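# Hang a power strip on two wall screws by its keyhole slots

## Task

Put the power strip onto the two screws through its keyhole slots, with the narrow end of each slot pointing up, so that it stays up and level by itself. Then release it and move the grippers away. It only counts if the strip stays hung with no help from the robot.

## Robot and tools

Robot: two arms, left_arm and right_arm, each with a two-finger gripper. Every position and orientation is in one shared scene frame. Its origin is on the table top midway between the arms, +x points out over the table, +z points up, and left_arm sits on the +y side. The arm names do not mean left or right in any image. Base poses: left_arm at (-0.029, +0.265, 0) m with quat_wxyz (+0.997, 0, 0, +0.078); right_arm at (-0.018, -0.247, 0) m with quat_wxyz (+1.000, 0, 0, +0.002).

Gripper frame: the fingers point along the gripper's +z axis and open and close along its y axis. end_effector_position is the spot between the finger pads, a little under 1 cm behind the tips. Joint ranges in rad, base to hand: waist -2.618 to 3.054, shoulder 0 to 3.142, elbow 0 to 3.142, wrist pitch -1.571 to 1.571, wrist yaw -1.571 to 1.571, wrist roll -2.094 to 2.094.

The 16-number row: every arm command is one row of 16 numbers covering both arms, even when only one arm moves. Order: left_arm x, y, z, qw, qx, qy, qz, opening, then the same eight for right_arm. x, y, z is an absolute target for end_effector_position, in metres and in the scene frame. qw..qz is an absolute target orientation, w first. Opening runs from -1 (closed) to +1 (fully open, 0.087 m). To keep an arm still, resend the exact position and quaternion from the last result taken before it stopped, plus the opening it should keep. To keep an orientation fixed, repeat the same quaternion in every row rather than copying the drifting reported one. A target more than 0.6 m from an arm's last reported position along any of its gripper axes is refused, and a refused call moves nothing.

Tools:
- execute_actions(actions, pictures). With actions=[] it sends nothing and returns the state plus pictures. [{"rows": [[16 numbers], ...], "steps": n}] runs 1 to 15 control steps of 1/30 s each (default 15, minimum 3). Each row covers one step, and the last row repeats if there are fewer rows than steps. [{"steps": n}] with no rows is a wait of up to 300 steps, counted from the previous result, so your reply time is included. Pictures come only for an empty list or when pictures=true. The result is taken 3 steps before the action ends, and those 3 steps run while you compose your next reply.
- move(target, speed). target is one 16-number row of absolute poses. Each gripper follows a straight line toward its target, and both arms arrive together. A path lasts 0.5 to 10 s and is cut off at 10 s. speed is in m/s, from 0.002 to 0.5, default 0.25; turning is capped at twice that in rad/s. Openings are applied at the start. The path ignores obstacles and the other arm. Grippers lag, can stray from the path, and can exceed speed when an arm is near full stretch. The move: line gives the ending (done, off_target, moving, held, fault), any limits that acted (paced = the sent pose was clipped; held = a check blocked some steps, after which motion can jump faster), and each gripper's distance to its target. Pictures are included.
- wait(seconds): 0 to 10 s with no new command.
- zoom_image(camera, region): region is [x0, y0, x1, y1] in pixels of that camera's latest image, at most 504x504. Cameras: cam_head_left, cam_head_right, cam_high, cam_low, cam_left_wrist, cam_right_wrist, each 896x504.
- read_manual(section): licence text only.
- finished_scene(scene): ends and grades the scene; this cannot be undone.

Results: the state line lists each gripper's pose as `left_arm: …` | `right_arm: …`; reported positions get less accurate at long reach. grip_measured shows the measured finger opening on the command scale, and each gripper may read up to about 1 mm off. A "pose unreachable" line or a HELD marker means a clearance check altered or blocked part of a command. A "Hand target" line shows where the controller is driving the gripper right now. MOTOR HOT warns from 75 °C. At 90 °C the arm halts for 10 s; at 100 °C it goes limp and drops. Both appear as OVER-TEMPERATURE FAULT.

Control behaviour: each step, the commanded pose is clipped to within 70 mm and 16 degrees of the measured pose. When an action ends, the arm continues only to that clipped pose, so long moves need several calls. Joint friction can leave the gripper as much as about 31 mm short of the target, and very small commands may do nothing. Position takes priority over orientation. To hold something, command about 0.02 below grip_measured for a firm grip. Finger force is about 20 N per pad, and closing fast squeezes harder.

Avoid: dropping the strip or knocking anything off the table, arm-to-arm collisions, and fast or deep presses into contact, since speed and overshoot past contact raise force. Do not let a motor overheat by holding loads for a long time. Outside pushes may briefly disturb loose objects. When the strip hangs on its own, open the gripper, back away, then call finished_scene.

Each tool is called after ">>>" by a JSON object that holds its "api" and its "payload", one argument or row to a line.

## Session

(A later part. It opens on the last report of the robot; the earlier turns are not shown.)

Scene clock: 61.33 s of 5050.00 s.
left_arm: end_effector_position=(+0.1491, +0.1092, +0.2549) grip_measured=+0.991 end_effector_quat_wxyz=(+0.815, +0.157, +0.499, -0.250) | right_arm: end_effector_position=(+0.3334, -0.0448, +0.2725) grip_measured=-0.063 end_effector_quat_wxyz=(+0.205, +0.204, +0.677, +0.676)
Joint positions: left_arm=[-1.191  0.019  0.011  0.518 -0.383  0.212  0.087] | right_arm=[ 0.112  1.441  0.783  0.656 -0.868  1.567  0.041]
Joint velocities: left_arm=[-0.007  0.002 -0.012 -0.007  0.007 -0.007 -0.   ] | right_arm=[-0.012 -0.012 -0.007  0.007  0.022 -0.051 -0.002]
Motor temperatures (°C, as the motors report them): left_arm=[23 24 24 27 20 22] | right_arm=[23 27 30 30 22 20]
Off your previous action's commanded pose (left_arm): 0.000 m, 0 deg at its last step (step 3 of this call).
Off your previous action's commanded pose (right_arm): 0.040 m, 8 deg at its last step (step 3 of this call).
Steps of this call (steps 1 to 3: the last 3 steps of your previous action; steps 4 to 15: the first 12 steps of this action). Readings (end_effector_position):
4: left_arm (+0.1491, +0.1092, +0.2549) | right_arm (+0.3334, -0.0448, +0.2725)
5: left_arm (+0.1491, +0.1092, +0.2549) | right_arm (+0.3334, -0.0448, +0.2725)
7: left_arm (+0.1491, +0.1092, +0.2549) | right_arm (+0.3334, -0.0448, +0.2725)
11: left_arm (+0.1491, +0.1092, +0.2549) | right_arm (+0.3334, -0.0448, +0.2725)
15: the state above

>>> {"api": "execute_actions", "payload": {
  "actions": [
    {"rows":[[0.1491,0.1091,0.255,0.815,0.157,0.499,-0.25,1,0.311,-0.061,0.31,0.247,0.158,0.651,0.705,-0.2]],"steps":15}
  ]
}}

>>> {"api": "execute_actions", "payload": {
  "actions": [
    {"rows":[[0.1491,0.1091,0.255,0.815,0.157,0.499,-0.25,1,0.311,-0.061,0.31,0.247,0.158,0.651,0.705,-0.2]],"steps":10}
  ]
}}

>>> {"api": "execute_actions", "payload": {
  "actions": [
    {"rows":[[0.1491,0.1091,0.255,0.815,0.157,0.499,-0.25,1,0.332,-0.046,0.316,0.247,0.158,0.651,0.705,-0.2]],"steps":15}
  ]
}}

>>> {"api": "execute_actions", "payload": {
  "actions": [
    {"rows":[[0.1491,0.1091,0.255,0.815,0.157,0.499,-0.25,1,0.332,-0.046,0.316,0.247,0.158,0.651,0.705,-0.2]],"steps":10}
  ]
}}

Scene clock: 61.93 s of 5050.00 s.
left_arm: end_effector_position=(+0.1491, +0.1092, +0.2549) grip_measured=+0.991 end_effector_quat_wxyz=(+0.815, +0.157, +0.499, -0.250) | right_arm: end_effector_position=(+0.3182, -0.0579, +0.2762) grip_measured=-0.063 end_effector_quat_wxyz=(+0.209, +0.198, +0.675, +0.679)
Joint positions: left_arm=[-1.191  0.019  0.011  0.518 -0.383  0.212  0.087] | right_arm=[ 0.07   1.374  0.732  0.659 -0.914  1.571  0.041]
Joint velocities: left_arm=[-0.017 -0.007 -0.007 -0.051 -0.007 -0.007 -0.001] | right_arm=[-0.002  0.007 -0.002 -0.081  0.037  0.037 -0.   ]
Motor temperatures (°C, as the motors report them): left_arm=[23 24 24 27 20 22] | right_arm=[23 27 30 30 22 20]
Off your previous action's commanded pose (left_arm): 0.000 m, 0 deg at its last step (step 3 of this call).
Off your previous action's commanded pose (right_arm): 0.047 m, 8 deg at its last step (step 3 of this call).
Steps of this call (steps 1 to 3: the last 3 steps of your previous action; steps 4 to 6: nothing new was sent; steps 7 to 18: the first 12 steps of this action). Readings (end_effector_position):
7: left_arm (+0.1491, +0.1092, +0.2549) | right_arm (+0.3322, -0.0468, +0.2724)
8: left_arm (+0.1491, +0.1092, +0.2549) | right_arm (+0.3291, -0.0497, +0.2719)
10: left_arm (+0.1491, +0.1092, +0.2549) | right_arm (+0.3234, -0.0552, +0.2723)
14: left_arm (+0.1491, +0.1092, +0.2549) | right_arm (+0.3196, -0.0584, +0.2758)
18: the state above

Scene clock: 62.27 s of 5050.00 s.
left_arm: end_effector_position=(+0.1491, +0.1092, +0.2549) grip_measured=+0.991 end_effector_quat_wxyz=(+0.815, +0.157, +0.499, -0.250) | right_arm: end_effector_position=(+0.3176, -0.0577, +0.2763) grip_measured=-0.063 end_effector_quat_wxyz=(+0.207, +0.198, +0.675, +0.680)
Joint positions: left_arm=[-1.191  0.019  0.011  0.518 -0.383  0.212  0.087] | right_arm=[ 0.07   1.374  0.732  0.659 -0.917  1.573  0.041]
Joint velocities: left_arm=[ 0.017  0.002 -0.007 -0.007  0.037 -0.007 -0.   ] | right_arm=[ 0.012 -0.017 -0.002  0.051  0.007  0.081  0.   ]
Motor temperatures (°C, as the motors report them): left_arm=[23 24 24 27 20 22] | right_arm=[23 27 30 30 22 20]
Off your previous action's commanded pose (left_arm): 0.000 m, 0 deg at its last step (step 3 of this call).
Off your previous action's commanded pose (right_arm): 0.035 m, 8 deg at its last step (step 3 of this call).
Steps of this call (steps 1 to 3: the last 3 steps of your previous action; steps 4 to 10: the first 7 steps of this action). Readings (end_effector_position):
4: left_arm (+0.1491, +0.1092, +0.2549) | right_arm (+0.3177, -0.0577, +0.2763)
5: left_arm (+0.1491, +0.1092, +0.2549) | right_arm (+0.3177, -0.0577, +0.2763)
7: left_arm (+0.1491, +0.1092, +0.2549) | right_arm (+0.3176, -0.0577, +0.2763)
10: the state above

Scene clock: 62.77 s of 5050.00 s.
left_arm: end_effector_position=(+0.1491, +0.1092, +0.2549) grip_measured=+0.991 end_effector_quat_wxyz=(+0.815, +0.157, +0.499, -0.250) | right_arm: end_effector_position=(+0.3269, -0.0498, +0.2754) grip_measured=-0.063 end_effector_quat_wxyz=(+0.205, +0.200, +0.676, +0.679)
Joint positions: left_arm=[-1.191  0.019  0.011  0.518 -0.383  0.212  0.087] | right_arm=[ 0.095  1.415  0.766  0.659 -0.891  1.573  0.041]
Joint velocities: left_arm=[ 0.002  0.002 -0.017 -0.007 -0.037 -0.022 -0.002] | right_arm=[ 0.002  0.017 -0.012 -0.007 -0.022 -0.037 -0.   ]
Motor temperatures (°C, as the motors report them): left_arm=[23 24 24 27 20 22] | right_arm=[23 27 30 30 22 20]
Off your previous action's commanded pose (left_arm): 0.000 m, 0 deg at its last step (step 3 of this call).
Off your previous action's commanded pose (right_arm): 0.034 m, 8 deg at its last step (step 3 of this call).
Steps of this call (steps 1 to 3: the last 3 steps of your previous action; steps 4 to 15: the first 12 steps of this action). Readings (end_effector_position):
4: left_arm (+0.1491, +0.1092, +0.2549) | right_arm (+0.3184, -0.0568, +0.2764)
5: left_arm (+0.1491, +0.1092, +0.2549) | right_arm (+0.3202, -0.0549, +0.2767)
7: left_arm (+0.1491, +0.1092, +0.2549) | right_arm (+0.3238, -0.0513, +0.2768)
11: left_arm (+0.1491, +0.1092, +0.2549) | right_arm (+0.3261, -0.0496, +0.2755)
15: the state above

Scene clock: 63.10 s of 5050.00 s.
left_arm: end_effector_position=(+0.1491, +0.1092, +0.2549) grip_measured=+0.991 end_effector_quat_wxyz=(+0.815, +0.157, +0.499, -0.250) | right_arm: end_effector_position=(+0.3272, -0.0499, +0.2754) grip_measured=-0.063 end_effector_quat_wxyz=(+0.205, +0.201, +0.676, +0.679)
Joint positions: left_arm=[-1.191  0.019  0.011  0.518 -0.383  0.212  0.087] | right_arm=[ 0.095  1.415  0.766  0.659 -0.89   1.573  0.041]
Joint velocities: left_arm=[ 0.007 -0.012  0.007 -0.066  0.007 -0.037 -0.   ] | right_arm=[-0.017 -0.007  0.007 -0.051  0.007 -0.022  0.001]
Motor temperatures (°C, as the motors report them): left_arm=[23 24 25 27 20 22] | right_arm=[23 27 30 30 22 20]
Off your previous action's commanded pose (left_arm): 0.000 m, 0 deg at its last step (step 3 of this call).
Off your previous action's commanded pose (right_arm): 0.041 m, 8 deg at its last step (step 3 of this call).
Steps of this call (steps 1 to 3: the last 3 steps of your previous action; steps 4 to 10: the first 7 steps of this action). Readings (end_effector_position):
4: left_arm (+0.1491, +0.1092, +0.2549) | right_arm (+0.3271, -0.0499, +0.2754)
5: left_arm (+0.1491, +0.1092, +0.2549) | right_arm (+0.3271, -0.0499, +0.2754)
7: left_arm (+0.1491, +0.1092, +0.2549) | right_arm (+0.3271, -0.0499, +0.2754)
10: the state above

>>> {"api": "execute_actions", "payload": {
  "actions": [
    {"rows":[[0.1491,0.1091,0.255,0.815,0.157,0.499,-0.25,1,0.3345,-0.0395,0.3135,0.247,0.158,0.651,0.705,-0.2]],"steps":15}
  ]
}}

>>> {"api": "execute_actions", "payload": {
  "actions": [
    {"rows":[[0.1491,0.1091,0.255,0.815,0.157,0.499,-0.25,1,0.341,-0.03,0.3135,0.247,0.158,0.651,0.705,-0.2]],"steps":15}
  ]
}}

Scene clock: 63.60 s of 5050.00 s.
left_arm: end_effector_position=(+0.1491, +0.1092, +0.2549) grip_measured=+0.991 end_effector_quat_wxyz=(+0.815, +0.157, +0.499, -0.250) | right_arm: end_effector_position=(+0.3286, -0.0433, +0.2703) grip_measured=-0.063 end_effector_quat_wxyz=(+0.200, +0.205, +0.678, +0.677)
Joint positions: left_arm=[-1.191  0.019  0.011  0.518 -0.383  0.212  0.087] | right_arm=[ 0.117  1.431  0.766  0.66  -0.87   1.573  0.041]
Joint velocities: left_arm=[ 0.002 -0.017 -0.017  0.066  0.066  0.022  0.001] | right_arm=[-0.007 -0.007  0.007  0.022  0.051  0.037 -0.001]
Motor temperatures (°C, as the motors report them): left_arm=[23 24 25 27 20 22] | right_arm=[23 27 31 30 22 20]
Off your previous action's commanded pose (left_arm): 0.000 m, 0 deg at its last step (step 3 of this call).
Off your previous action's commanded pose (right_arm): 0.041 m, 8 deg at its last step (step 3 of this call).
Steps of this call (steps 1 to 3: the last 3 steps of your previous action; steps 4 to 15: the first 12 steps of this action). Readings (end_effector_position):
4: left_arm (+0.1491, +0.1092, +0.2549) | right_arm (+0.3273, -0.0492, +0.2750)
5: left_arm (+0.1491, +0.1092, +0.2549) | right_arm (+0.3277, -0.0479, +0.2744)
7: left_arm (+0.1491, +0.1092, +0.2549) | right_arm (+0.3276, -0.0449, +0.2723)
11: left_arm (+0.1491, +0.1092, +0.2549) | right_arm (+0.3279, -0.0430, +0.2703)
15: the state above

Scene clock: 64.10 s of 5050.00 s.
left_arm: end_effector_position=(+0.1491, +0.1092, +0.2549) grip_measured=+0.991 end_effector_quat_wxyz=(+0.815, +0.157, +0.499, -0.250) | right_arm: end_effector_position=(+0.3301, -0.0403, +0.2708) grip_measured=-0.063 end_effector_quat_wxyz=(+0.198, +0.202, +0.679, +0.678)
Joint positions: left_arm=[-1.191  0.019  0.011  0.518 -0.383  0.212  0.087] | right_arm=[ 0.124  1.443  0.778  0.66  -0.871  1.572  0.041]
Joint velocities: left_arm=[-0.007 -0.012  0.002 -0.007  0.095  0.022 -0.001] | right_arm=[ 0.002 -0.017  0.002  0.022 -0.007 -0.139 -0.   ]
Motor temperatures (°C, as the motors report them): left_arm=[23 24 25 27 20 22] | right_arm=[23 27 31 30 22 20]
Off your previous action's commanded pose (left_arm): 0.000 m, 0 deg at its last step (step 3 of this call).
Off your previous action's commanded pose (right_arm): 0.044 m, 9 deg at its last step (step 3 of this call).
Steps of this call (steps 1 to 3: the last 3 steps of your previous action; steps 4 to 15: the first 12 steps of this action). Readings (end_effector_position):
4: left_arm (+0.1491, +0.1092, +0.2549) | right_arm (+0.3296, -0.0425, +0.2704)
5: left_arm (+0.1491, +0.1092, +0.2549) | right_arm (+0.3303, -0.0407, +0.2707)
7: left_arm (+0.1491, +0.1092, +0.2549) | right_arm (+0.3301, -0.0403, +0.2708)
11: left_arm (+0.1491, +0.1092, +0.2549) | right_arm (+0.3301, -0.0403, +0.2708)
15: the state above

>>> {"api": "execute_actions", "payload": {
  "actions": []
}}

>>> {"api": "zoom_image", "payload": {
  "camera": "cam_left_wrist",
  "region": [380,60,560,250]
}}

Scene clock: 64.20 s of 5050.00 s.
left_arm: end_effector_position=(+0.1491, +0.1092, +0.2549) grip_measured=+0.991 end_effector_quat_wxyz=(+0.815, +0.157, +0.499, -0.250) | right_arm: end_effector_position=(+0.3301, -0.0403, +0.2708) grip_measured=-0.063 end_effector_quat_wxyz=(+0.198, +0.202, +0.679, +0.678)
Joint positions: left_arm=[-1.191  0.019  0.011  0.518 -0.383  0.212  0.087] | right_arm=[ 0.124  1.443  0.778  0.66  -0.871  1.572  0.041]
Joint velocities: left_arm=[-0.007 -0.002  0.017 -0.007  0.022  0.007  0.   ] | right_arm=[-0.017 -0.022  0.007 -0.037  0.007  0.022 -0.   ]
Motor temperatures (°C, as the motors report them): left_arm=[23 24 25 27 20 22] | right_arm=[23 27 31 30 22 20]
Hand target (left_arm): +0.149, +0.109, +0.255; +0.815, +0.157, +0.499, -0.250
Hand target (right_arm): +0.335, -0.032, +0.314; +0.244, +0.158, +0.648, +0.704
Off the commanded pose (left_arm): 0.000 m, 0 deg.
Off the commanded pose (right_arm): 0.045 m, 9 deg.
Kept back: nothing.
Steps of this call (steps 1 to 3: the last 3 steps of your previous action). Readings (end_effector_position):
1: left_arm (+0.1491, +0.1092, +0.2549) | right_arm (+0.3301, -0.0403, +0.2708)
2: left_arm (+0.1491, +0.1092, +0.2549) | right_arm (+0.3301, -0.0403, +0.2708)
3: the state above

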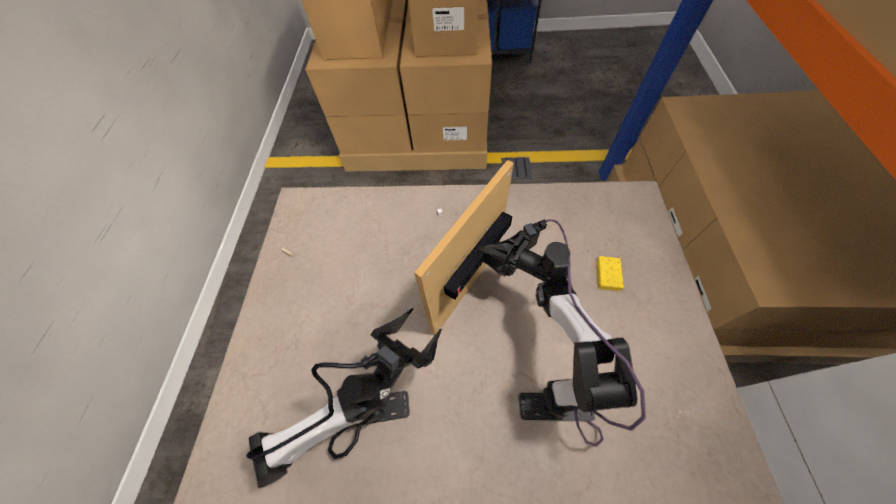

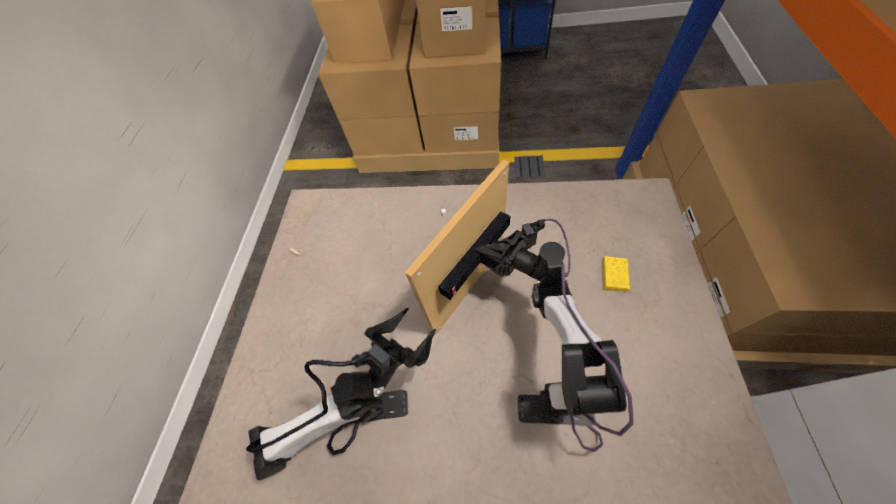

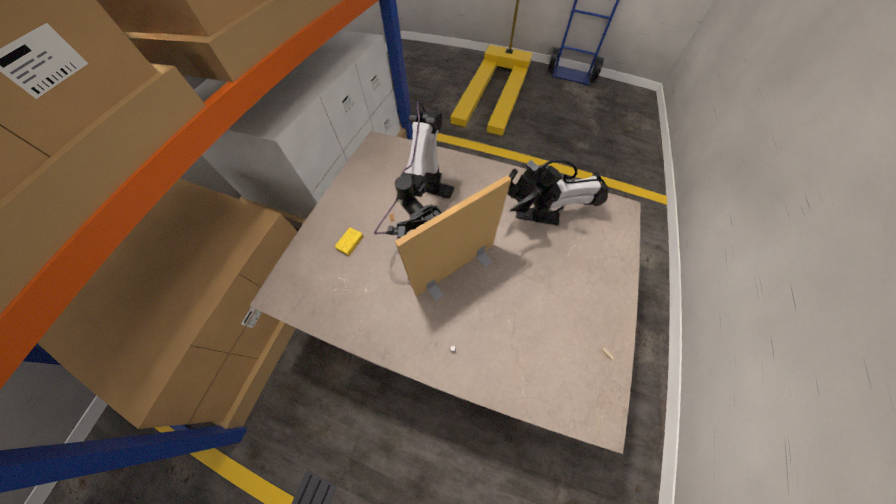

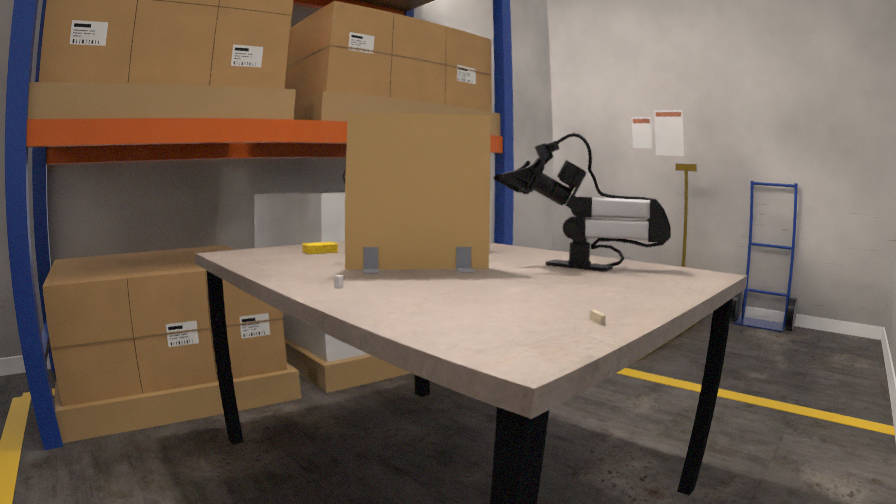

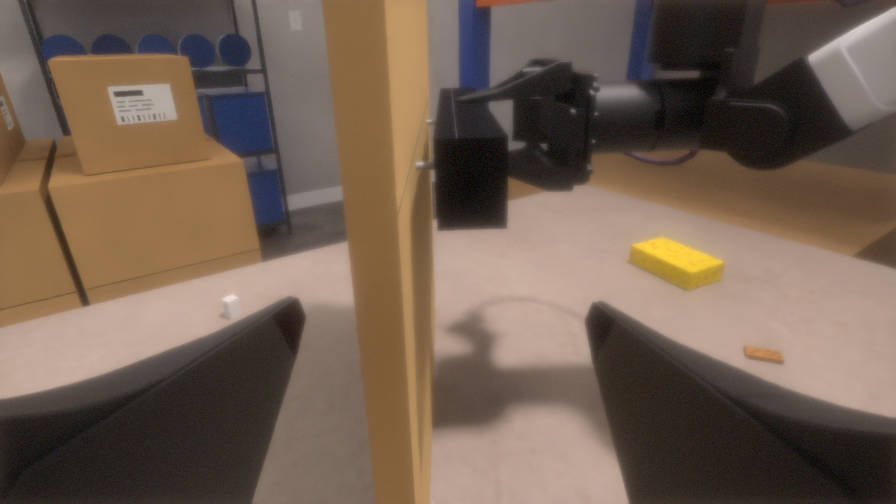

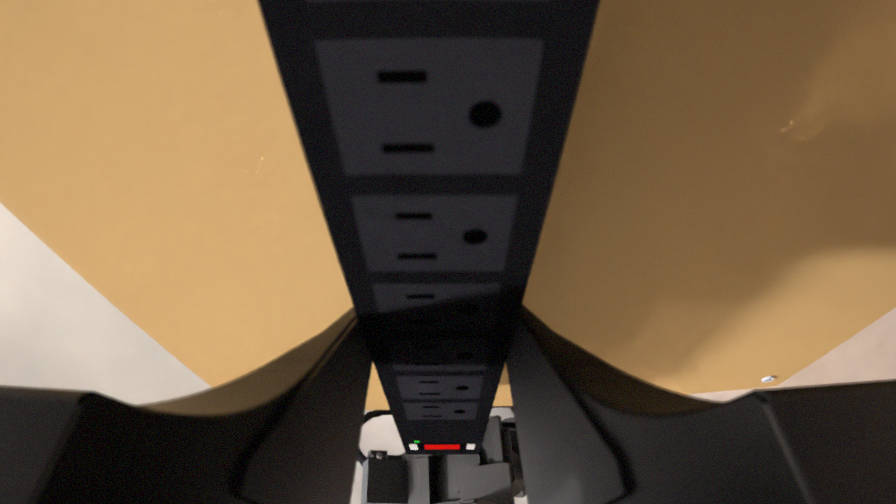

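Region (380, 60, 560, 250) of cam_left_wrist's 896x504 image, scaled by 2.653, with more detail than that image has; it fills the left 477 columns of this view, and the rest is white.

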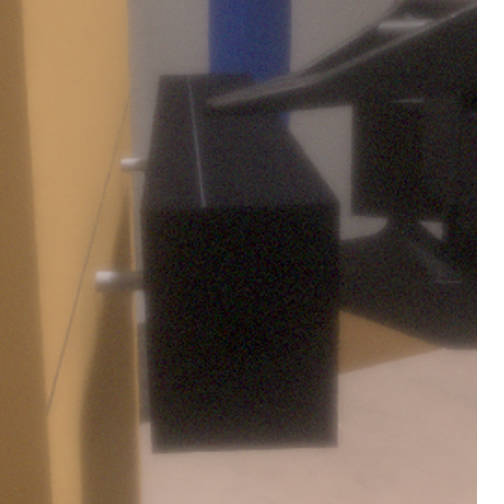

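>>> {"api": "execute_actions", "payload": {
  "actions": [
    {"rows":[[0.1491,0.1091,0.255,0.815,0.157,0.499,-0.25,1,0.338,-0.034,0.319,0.265,0.141,0.655,0.698,-0.2]],"steps":15}
  ]
}}

>>> {"api": "execute_actions", "payload": {
  "actions": [
    {"rows":[[0.1491,0.1091,0.255,0.815,0.157,0.499,-0.25,1,0.342,-0.028,0.319,0.265,0.141,0.655,0.698,-0.2]],"steps":15}
  ]
}}

Scene clock: 64.70 s of 5050.00 s.
left_arm: end_effector_position=(+0.1491, +0.1092, +0.2549) grip_measured=+0.991 end_effector_quat_wxyz=(+0.815, +0.157, +0.499, -0.250) | right_arm: end_effector_position=(+0.3303, -0.0403, +0.2707) grip_measured=-0.063 end_effector_quat_wxyz=(+0.197, +0.198, +0.683, +0.675)
Joint positions: left_arm=[-1.191  0.019  0.011  0.518 -0.383  0.212  0.087] | right_arm=[ 0.122  1.443  0.79   0.635 -0.879  1.556  0.041]
Joint velocities: left_arm=[ 0.002  0.002  0.007  0.051 -0.022 -0.007  0.001] | right_arm=[ 0.002 -0.007  0.007 -0.066  0.037  0.051  0.001]
Motor temperatures (°C, as the motors report them): left_arm=[23 24 25 27 20 22] | right_arm=[23 27 31 30 22 20]
Steps of this call (steps 1 to 3: nothing new was sent; steps 4 to 15: the first 12 steps of this action). Readings (end_effector_position):
4: left_arm (+0.1491, +0.1092, +0.2549) | right_arm (+0.3303, -0.0405, +0.2707)
5: left_arm (+0.1491, +0.1092, +0.2549) | right_arm (+0.3303, -0.0405, +0.2709)
7: left_arm (+0.1491, +0.1092, +0.2549) | right_arm (+0.3302, -0.0404, +0.2708)
11: left_arm (+0.1491, +0.1092, +0.2549) | right_arm (+0.3303, -0.0404, +0.2707)
15: the state above

Scene clock: 65.20 s of 5050.00 s.
left_arm: end_effector_position=(+0.1491, +0.1092, +0.2549) grip_measured=+0.991 end_effector_quat_wxyz=(+0.815, +0.157, +0.499, -0.250) | right_arm: end_effector_position=(+0.3303, -0.0400, +0.2709) grip_measured=-0.063 end_effector_quat_wxyz=(+0.195, +0.197, +0.685, +0.674)
Joint positions: left_arm=[-1.191  0.019  0.011  0.518 -0.383  0.212  0.087] | right_arm=[ 0.122  1.443  0.797  0.62  -0.883  1.549  0.041]
Joint velocities: left_arm=[-0.027 -0.007  0.002 -0.022  0.007  0.007  0.001] | right_arm=[-0.017 -0.002  0.012 -0.066  0.022  0.037 -0.001]
Motor temperatures (°C, as the motors report them): left_arm=[23 24 25 27 20 22] | right_arm=[23 27 31 31 22 20]
Off your previous action's commanded pose (left_arm): 0.000 m, 0 deg at its last step (step 3 of this call).
Off your previous action's commanded pose (right_arm): 0.049 m, 11 deg at its last step (step 3 of this call).
Steps of this call (steps 1 to 3: the last 3 steps of your previous action; steps 4 to 15: the first 12 steps of this action). Readings (end_effector_position):
4: left_arm (+0.1491, +0.1092, +0.2549) | right_arm (+0.3303, -0.0403, +0.2711)
5: left_arm (+0.1491, +0.1092, +0.2549) | right_arm (+0.3303, -0.0402, +0.2711)
7: left_arm (+0.1491, +0.1092, +0.2549) | right_arm (+0.3303, -0.0401, +0.2709)
11: left_arm (+0.1491, +0.1092, +0.2549) | right_arm (+0.3303, -0.0401, +0.2709)
15: the state above

>>> {"api": "execute_actions", "payload": {
  "actions": [
    {"rows":[[0.1491,0.1091,0.255,0.815,0.157,0.499,-0.25,1,0.318,-0.062,0.316,0.257,0.149,0.653,0.702,-0.2]],"steps":15}
  ]
}}

>>> {"api": "execute_actions", "payload": {
  "actions": [
    {"rows":[[0.1491,0.1091,0.255,0.815,0.157,0.499,-0.25,1,0.332,-0.046,0.317,0.257,0.149,0.653,0.702,-0.2]],"steps":15}
  ]
}}

>>> {"api": "execute_actions", "payload": {
  "actions": [
    {"rows":[[0.1491,0.1091,0.255,0.815,0.157,0.499,-0.25,1,0.341,-0.03,0.317,0.257,0.149,0.653,0.702,-0.2]],"steps":15}
  ],
  "pictures": true
}}

Scene clock: 66.00 s of 5050.00 s.
left_arm: end_effector_position=(+0.1491, +0.1092, +0.2549) grip_measured=+0.991 end_effector_quat_wxyz=(+0.815, +0.157, +0.499, -0.250) | right_arm: end_effector_position=(+0.3255, -0.0601, +0.2822) grip_measured=-0.063 end_effector_quat_wxyz=(+0.219, +0.191, +0.677, +0.676)
Joint positions: left_arm=[-1.191  0.019  0.011  0.518 -0.383  0.212  0.087] | right_arm=[ 0.061  1.39   0.773  0.634 -0.917  1.548  0.041]
Joint velocities: left_arm=[-0.017  0.017  0.002 -0.007 -0.007 -0.022  0.001] | right_arm=[-0.017 -0.007  0.002  0.022 -0.095 -0.081 -0.   ]
Motor temperatures (°C, as the motors report them): left_arm=[23 24 25 27 20 22] | right_arm=[23 27 31 31 22 20]
Off your previous action's commanded pose (left_arm): 0.000 m, 0 deg at its last step (step 3 of this call).
Off your previous action's commanded pose (right_arm): 0.051 m, 11 deg at its last step (step 3 of this call).
Steps of this call (steps 1 to 3: the last 3 steps of your previous action; steps 4 to 12: nothing new was sent; steps 13 to 24: the first 12 steps of this action). Readings (end_effector_position):
13: left_arm (+0.1491, +0.1092, +0.2549) | right_arm (+0.3298, -0.0427, +0.2715)
14: left_arm (+0.1491, +0.1092, +0.2549) | right_arm (+0.3282, -0.0463, +0.2721)
16: left_arm (+0.1491, +0.1092, +0.2549) | right_arm (+0.3269, -0.0545, +0.2755)
20: left_arm (+0.1491, +0.1092, +0.2549) | right_arm (+0.3270, -0.0606, +0.2819)
24: the state above

Scene clock: 66.50 s of 5050.00 s.
left_arm: end_effector_position=(+0.1491, +0.1092, +0.2549) grip_measured=+0.991 end_effector_quat_wxyz=(+0.815, +0.157, +0.499, -0.250) | right_arm: end_effector_position=(+0.3267, -0.0490, +0.2758) grip_measured=-0.063 end_effector_quat_wxyz=(+0.210, +0.193, +0.680, +0.676)
Joint positions: left_arm=[-1.191  0.019  0.011  0.518 -0.383  0.212  0.087] | right_arm=[ 0.097  1.412  0.773  0.642 -0.892  1.548  0.041]
Joint velocities: left_arm=[-0.017 -0.007 -0.002  0.022 -0.051  0.007  0.   ] | right_arm=[-0.007  0.002 -0.002 -0.037  0.007 -0.022 -0.001]
Motor temperatures (°C, as the motors report them): left_arm=[23 24 25 27 20 22] | right_arm=[23 27 31 31 22 20]
Off your previous action's commanded pose (left_arm): 0.000 m, 0 deg at its last step (step 3 of this call).
Off your previous action's commanded pose (right_arm): 0.035 m, 8 deg at its last step (step 3 of this call).
Steps of this call (steps 1 to 3: the last 3 steps of your previous action; steps 4 to 15: the first 12 steps of this action). Readings (end_effector_position):
4: left_arm (+0.1491, +0.1092, +0.2549) | right_arm (+0.3252, -0.0588, +0.2820)
5: left_arm (+0.1491, +0.1092, +0.2549) | right_arm (+0.3258, -0.0566, +0.2813)
7: left_arm (+0.1491, +0.1092, +0.2549) | right_arm (+0.3254, -0.0517, +0.2786)
11: left_arm (+0.1491, +0.1092, +0.2549) | right_arm (+0.3256, -0.0486, +0.2757)
15: the state above

Scene clock: 67.00 s of 5050.00 s.
left_arm: end_effector_position=(+0.1491, +0.1092, +0.2549) grip_measured=+0.991 end_effector_quat_wxyz=(+0.815, +0.157, +0.499, -0.250) | right_arm: end_effector_position=(+0.3310, -0.0410, +0.2763) grip_measured=-0.063 end_effector_quat_wxyz=(+0.209, +0.191, +0.680, +0.676)
Joint positions: left_arm=[-1.191  0.019  0.011  0.518 -0.383  0.212  0.087] | right_arm=[ 0.122  1.436  0.796  0.643 -0.873  1.546  0.041]
Joint velocities: left_arm=[ 0.002 -0.012 -0.012 -0.037 -0.022 -0.037  0.   ] | right_arm=[ 0.027 -0.012 -0.007 -0.007  0.022 -0.007 -0.   ]
Motor temperatures (°C, as the motors report them): left_arm=[23 24 25 27 20 22] | right_arm=[23 27 31 31 22 20]
Off your previous action's commanded pose (left_arm): 0.000 m, 0 deg at its last step (step 3 of this call).
Off your previous action's commanded pose (right_arm): 0.042 m, 8 deg at its last step (step 3 of this call).
Steps of this call (steps 1 to 3: the last 3 steps of your previous action; steps 4 to 15: the first 12 steps of this action). Readings (end_effector_position):
4: left_arm (+0.1491, +0.1092, +0.2549) | right_arm (+0.3280, -0.0475, +0.2758)
5: left_arm (+0.1491, +0.1092, +0.2549) | right_arm (+0.3298, -0.0442, +0.2761)
7: left_arm (+0.1491, +0.1092, +0.2549) | right_arm (+0.3310, -0.0410, +0.2763)
11: left_arm (+0.1491, +0.1092, +0.2549) | right_arm (+0.3310, -0.0410, +0.2763)
15: the state above

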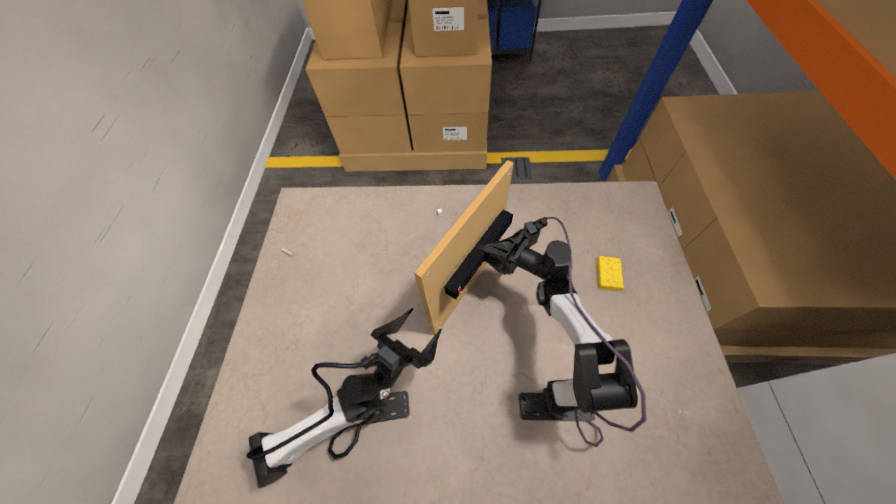

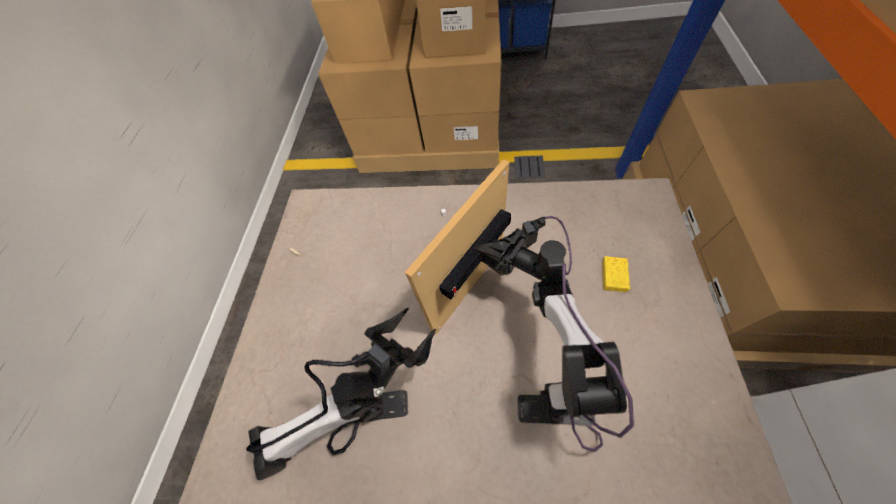

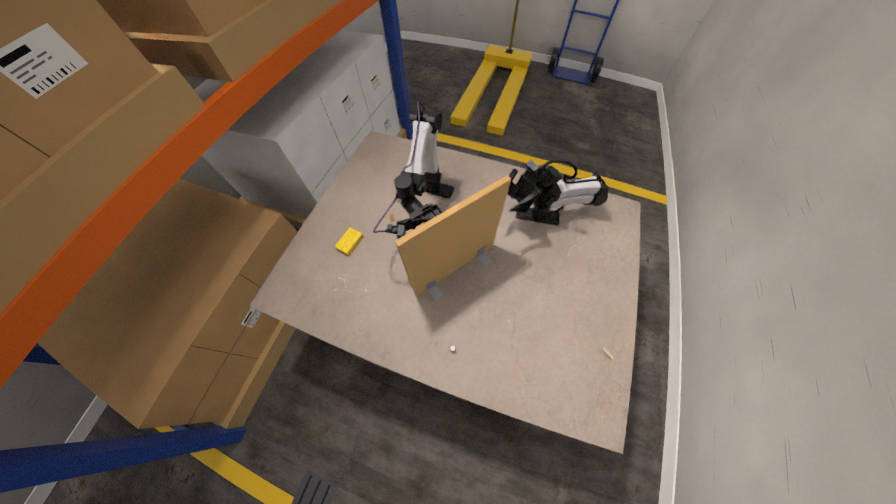

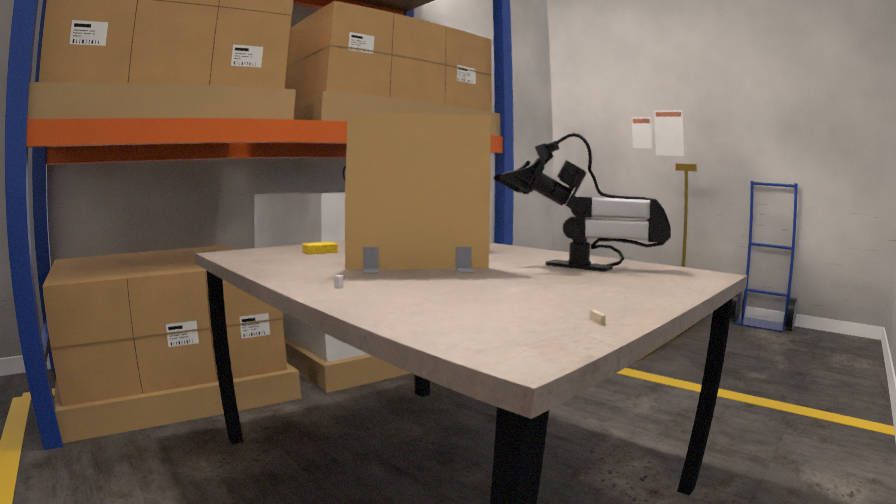

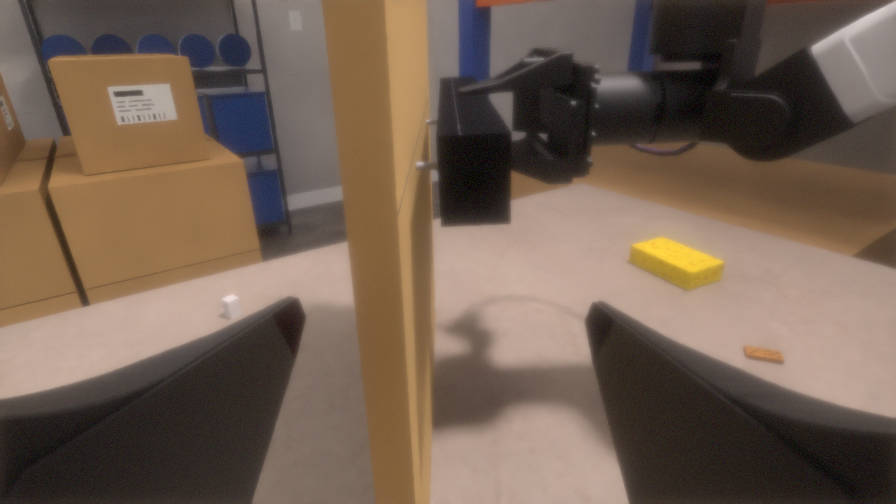

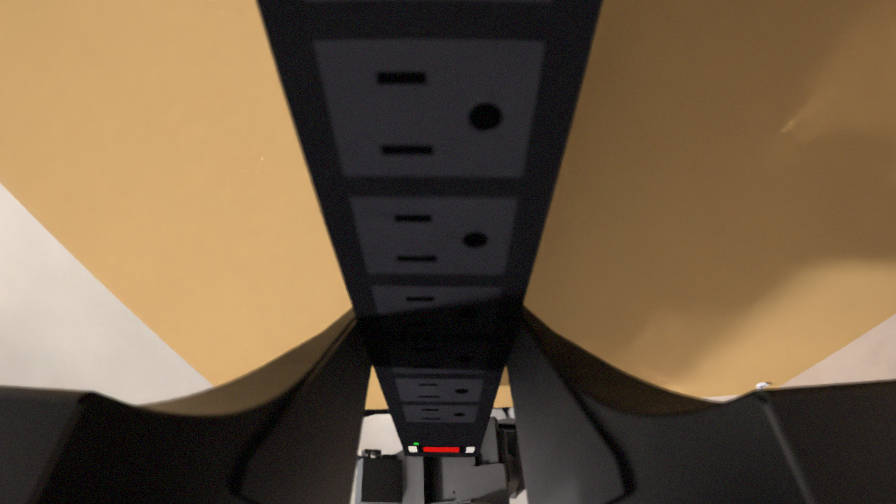

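Slide down slowly while pressing.

>>> {"api": "execute_actions", "payload": {
  "actions": [
    {"rows":[[0.1491,0.1091,0.255,0.815,0.157,0.499,-0.25,1,0.341,-0.03,0.305,0.257,0.149,0.653,0.702,-0.2]],"steps":15}
  ]
}}

>>> {"api": "execute_actions", "payload": {
  "actions": [
    {"rows":[[0.1491,0.1091,0.255,0.815,0.157,0.499,-0.25,1,0.341,-0.03,0.297,0.257,0.149,0.653,0.702,-0.2]],"steps":15}
  ]
}}

Scene clock: 67.50 s of 5050.00 s.
left_arm: end_effector_position=(+0.1491, +0.1092, +0.2549) grip_measured=+0.991 end_effector_quat_wxyz=(+0.815, +0.157, +0.499, -0.250) | right_arm: end_effector_position=(+0.3313, -0.0401, +0.2758) grip_measured=-0.063 end_effector_quat_wxyz=(+0.209, +0.183, +0.679, +0.679)
Joint positions: left_arm=[-1.191  0.019  0.011  0.518 -0.383  0.212  0.087] | right_arm=[ 0.122  1.45   0.796  0.67  -0.884  1.55   0.041]
Joint velocities: left_arm=[ 0.002  0.007 -0.007  0.051 -0.037 -0.007 -0.001] | right_arm=[ 0.007  0.007 -0.012 -0.007 -0.007  0.037  0.   ]
Motor temperatures (°C, as the motors report them): left_arm=[23 24 25 27 20 22] | right_arm=[23 27 31 31 22 20]
Off your previous action's commanded pose (left_arm): 0.000 m, 0 deg at its last step (step 3 of this call).
Off your previous action's commanded pose (right_arm): 0.043 m, 8 deg at its last step (step 3 of this call).
Steps of this call (steps 1 to 3: the last 3 steps of your previous action; steps 4 to 15: the first 12 steps of this action). Readings (end_effector_position):
4: left_arm (+0.1491, +0.1092, +0.2549) | right_arm (+0.3311, -0.0409, +0.2759)
5: left_arm (+0.1491, +0.1092, +0.2549) | right_arm (+0.3310, -0.0407, +0.2758)
7: left_arm (+0.1491, +0.1092, +0.2549) | right_arm (+0.3312, -0.0404, +0.2758)
11: left_arm (+0.1491, +0.1092, +0.2549) | right_arm (+0.3313, -0.0402, +0.2758)
15: the state above

Scene clock: 68.00 s of 5050.00 s.
left_arm: end_effector_position=(+0.1491, +0.1092, +0.2549) grip_measured=+0.991 end_effector_quat_wxyz=(+0.815, +0.157, +0.499, -0.250) | right_arm: end_effector_position=(+0.3320, -0.0392, +0.2756) grip_measured=-0.063 end_effector_quat_wxyz=(+0.208, +0.177, +0.677, +0.683)
Joint positions: left_arm=[-1.191  0.019  0.011  0.518 -0.383  0.212  0.087] | right_arm=[ 0.122  1.465  0.796  0.702 -0.894  1.557  0.041]
Joint velocities: left_arm=[ 0.017  0.007 -0.002  0.022 -0.022  0.022 -0.001] | right_arm=[-0.007  0.012 -0.002 -0.066 -0.022 -0.037  0.   ]
Motor temperatures (°C, as the motors report them): left_arm=[23 24 25 27 20 22] | right_arm=[23 27 31 31 22 20]
Off your previous action's commanded pose (left_arm): 0.000 m, 0 deg at its last step (step 3 of this call).
Off your previous action's commanded pose (right_arm): 0.032 m, 8 deg at its last step (step 3 of this call).
Steps of this call (steps 1 to 3: the last 3 steps of your previous action; steps 4 to 15: the first 12 steps of this action). Readings (end_effector_position):
4: left_arm (+0.1491, +0.1092, +0.2549) | right_arm (+0.3315, -0.0400, +0.2756)
5: left_arm (+0.1491, +0.1092, +0.2549) | right_arm (+0.3317, -0.0398, +0.2755)
7: left_arm (+0.1491, +0.1092, +0.2549) | right_arm (+0.3318, -0.0395, +0.2755)
11: left_arm (+0.1491, +0.1092, +0.2549) | right_arm (+0.3319, -0.0393, +0.2756)
15: the state above

>>> {"api": "execute_actions", "payload": {
  "actions": []
}}

>>> {"api": "zoom_image", "payload": {
  "camera": "cam_left_wrist",
  "region": [380,60,560,250]
}}

Scene clock: 68.10 s of 5050.00 s.
left_arm: end_effector_position=(+0.1491, +0.1092, +0.2549) grip_measured=+0.991 end_effector_quat_wxyz=(+0.815, +0.157, +0.499, -0.250) | right_arm: end_effector_position=(+0.3320, -0.0392, +0.2756) grip_measured=-0.063 end_effector_quat_wxyz=(+0.208, +0.177, +0.677, +0.684)
Joint positions: left_arm=[-1.191  0.019  0.011  0.518 -0.383  0.212  0.087] | right_arm=[ 0.122  1.465  0.796  0.703 -0.894  1.558  0.041]
Joint velocities: left_arm=[-0.017  0.002 -0.007  0.037 -0.007  0.037  0.002] | right_arm=[-0.007  0.002 -0.012  0.007 -0.022  0.066  0.   ]
Motor temperatures (°C, as the motors report them): left_arm=[23 24 25 27 20 22] | right_arm=[23 27 31 31 22 20]
Hand target (left_arm): +0.149, +0.109, +0.255; +0.815, +0.157, +0.499, -0.250
Hand target (right_arm): +0.338, -0.031, +0.298; +0.253, +0.150, +0.652, +0.699
Off the commanded pose (left_arm): 0.000 m, 0 deg.
Off the commanded pose (right_arm): 0.025 m, 7 deg.
Kept back: nothing.
Steps of this call (steps 1 to 3: the last 3 steps of your previous action). Readings (end_effector_position):
1: left_arm (+0.1491, +0.1092, +0.2549) | right_arm (+0.3320, -0.0392, +0.2756)
2: left_arm (+0.1491, +0.1092, +0.2549) | right_arm (+0.3320, -0.0392, +0.2756)
3: the state above

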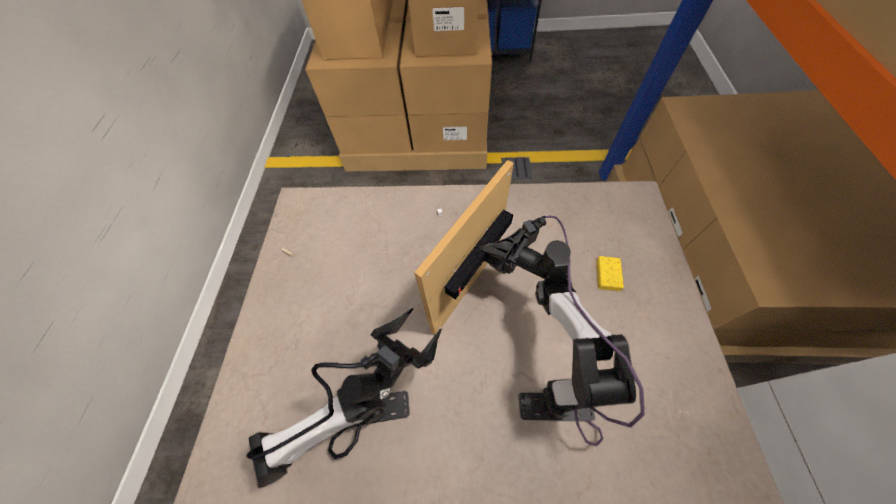

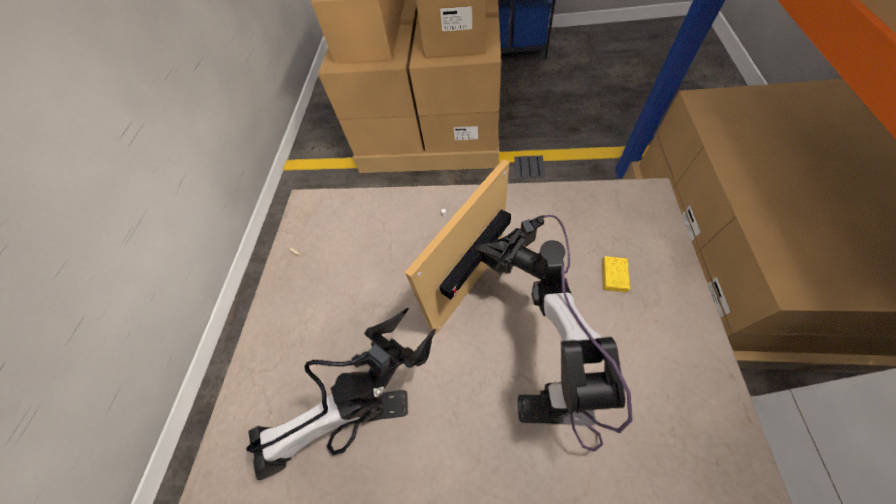

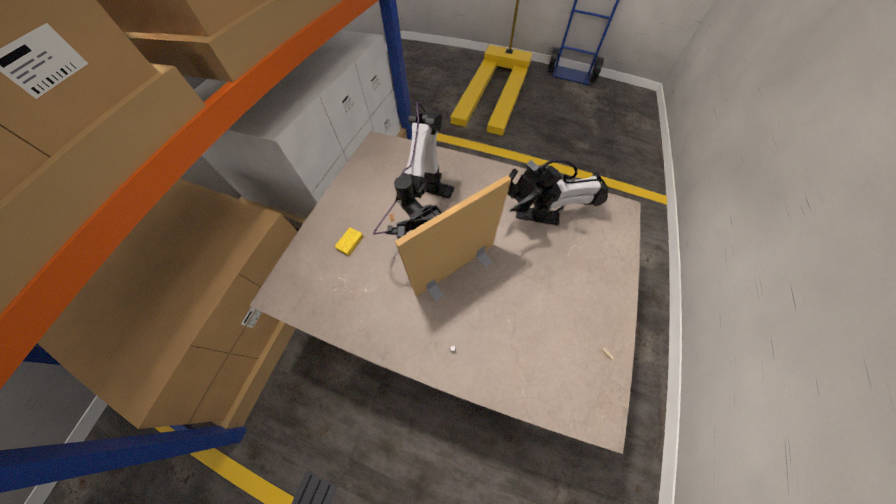

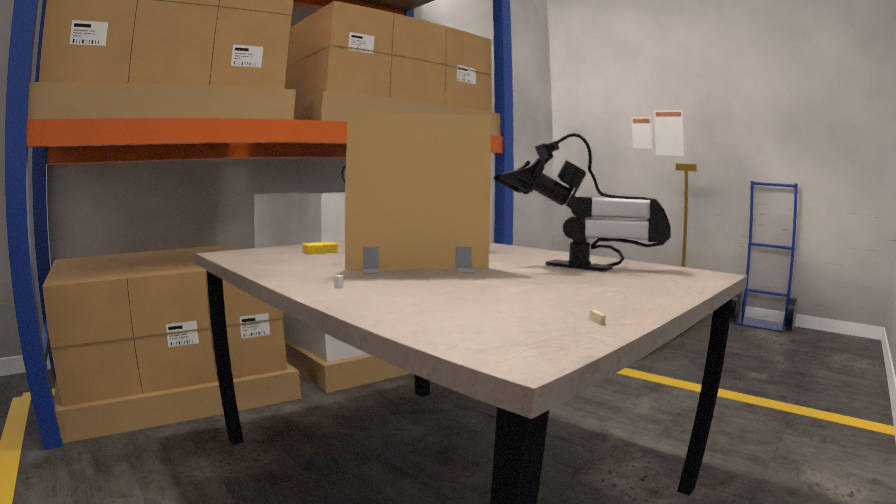

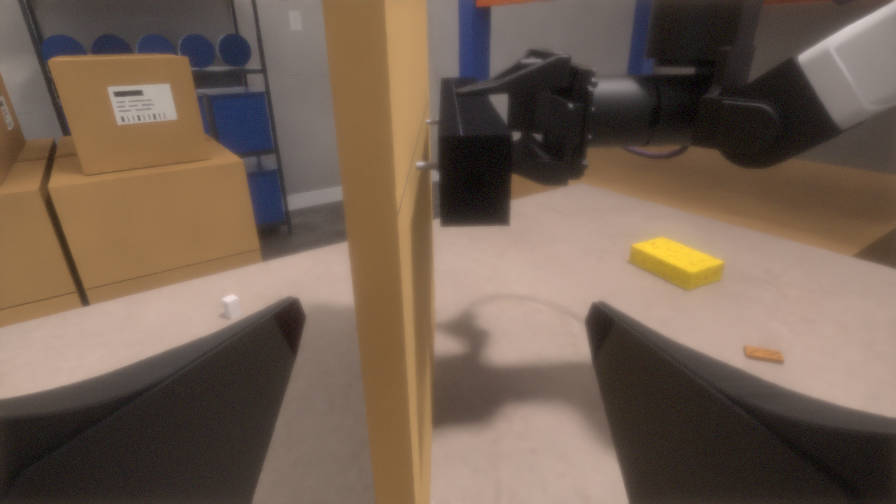

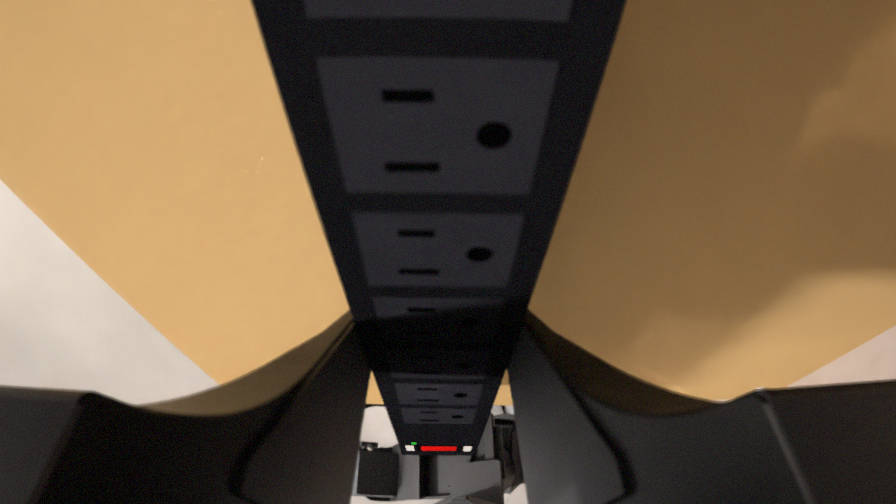

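Region (380, 60, 560, 250) of cam_left_wrist's 896x504 image, scaled by 2.653, with more detail than that image has; it fills the left 477 columns of this view, and the rest is white.

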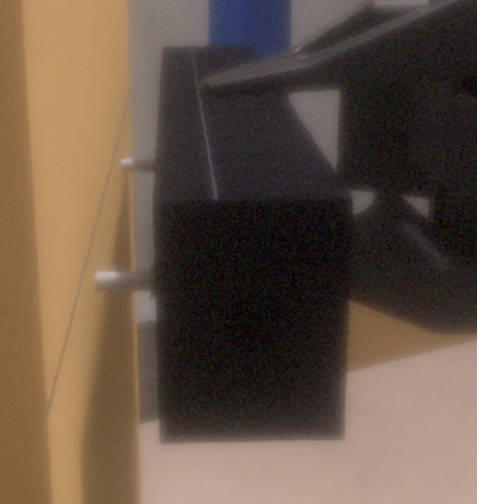

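>>> {"api": "execute_actions", "payload": {
  "actions": [
    {"rows":[[0.1491,0.1091,0.255,0.815,0.157,0.499,-0.25,1,0.334,-0.039,0.292,0.25,0.152,0.657,0.698,-0.2]],"steps":15}
  ]
}}

>>> {"api": "execute_actions", "payload": {
  "actions": [
    {"rows":[[0.1491,0.1091,0.255,0.815,0.157,0.499,-0.25,1,0.334,-0.039,0.287,0.25,0.152,0.657,0.698,-0.2]],"steps":15}
  ]
}}

Scene clock: 68.60 s of 5050.00 s.
left_arm: end_effector_position=(+0.1491, +0.1092, +0.2549) grip_measured=+0.991 end_effector_quat_wxyz=(+0.815, +0.157, +0.499, -0.250) | right_arm: end_effector_position=(+0.3318, -0.0403, +0.2715) grip_measured=-0.063 end_effector_quat_wxyz=(+0.211, +0.179, +0.678, +0.682)
Joint positions: left_arm=[-1.191  0.019  0.011  0.518 -0.383  0.212  0.087] | right_arm=[ 0.12   1.466  0.783  0.71  -0.89   1.551  0.041]
Joint velocities: left_arm=[-0.012  0.007 -0.002 -0.051  0.007 -0.007 -0.   ] | right_arm=[ 0.002 -0.002  0.007 -0.022 -0.066  0.022 -0.   ]
Motor temperatures (°C, as the motors report them): left_arm=[23 24 25 27 20 22] | right_arm=[23 27 31 31 22 20]
Steps of this call (steps 1 to 3: nothing new was sent; steps 4 to 15: the first 12 steps of this action). Readings (end_effector_position):
4: left_arm (+0.1491, +0.1092, +0.2549) | right_arm (+0.3320, -0.0398, +0.2751)
5: left_arm (+0.1491, +0.1092, +0.2549) | right_arm (+0.3319, -0.0399, +0.2747)
7: left_arm (+0.1491, +0.1092, +0.2549) | right_arm (+0.3322, -0.0402, +0.2734)
11: left_arm (+0.1491, +0.1092, +0.2549) | right_arm (+0.3318, -0.0403, +0.2715)
15: the state above

Scene clock: 69.10 s of 5050.00 s.
left_arm: end_effector_position=(+0.1491, +0.1092, +0.2549) grip_measured=+0.991 end_effector_quat_wxyz=(+0.815, +0.157, +0.499, -0.250) | right_arm: end_effector_position=(+0.3314, -0.0406, +0.2700) grip_measured=-0.063 end_effector_quat_wxyz=(+0.213, +0.178, +0.677, +0.682)
Joint positions: left_arm=[-1.191  0.019  0.011  0.518 -0.383  0.212  0.087] | right_arm=[ 0.12   1.466  0.774  0.723 -0.887  1.55   0.041]
Joint velocities: left_arm=[ 0.012 -0.007  0.002 -0.051 -0.022 -0.066 -0.001] | right_arm=[-0.007 -0.012  0.007  0.066  0.037 -0.022  0.   ]
Motor temperatures (°C, as the motors report them): left_arm=[23 24 25 27 20 22] | right_arm=[23 27 31 31 22 20]
Off your previous action's commanded pose (left_arm): 0.000 m, 0 deg at its last step (step 3 of this call).
Off your previous action's commanded pose (right_arm): 0.021 m, 6 deg at its last step (step 3 of this call).
Steps of this call (steps 1 to 3: the last 3 steps of your previous action; steps 4 to 15: the first 12 steps of this action). Readings (end_effector_position):
4: left_arm (+0.1491, +0.1092, +0.2549) | right_arm (+0.3318, -0.0403, +0.2715)
5: left_arm (+0.1491, +0.1092, +0.2549) | right_arm (+0.3316, -0.0403, +0.2713)
7: left_arm (+0.1491, +0.1092, +0.2549) | right_arm (+0.3316, -0.0405, +0.2703)
11: left_arm (+0.1491, +0.1092, +0.2549) | right_arm (+0.3314, -0.0406, +0.2700)
15: the state above


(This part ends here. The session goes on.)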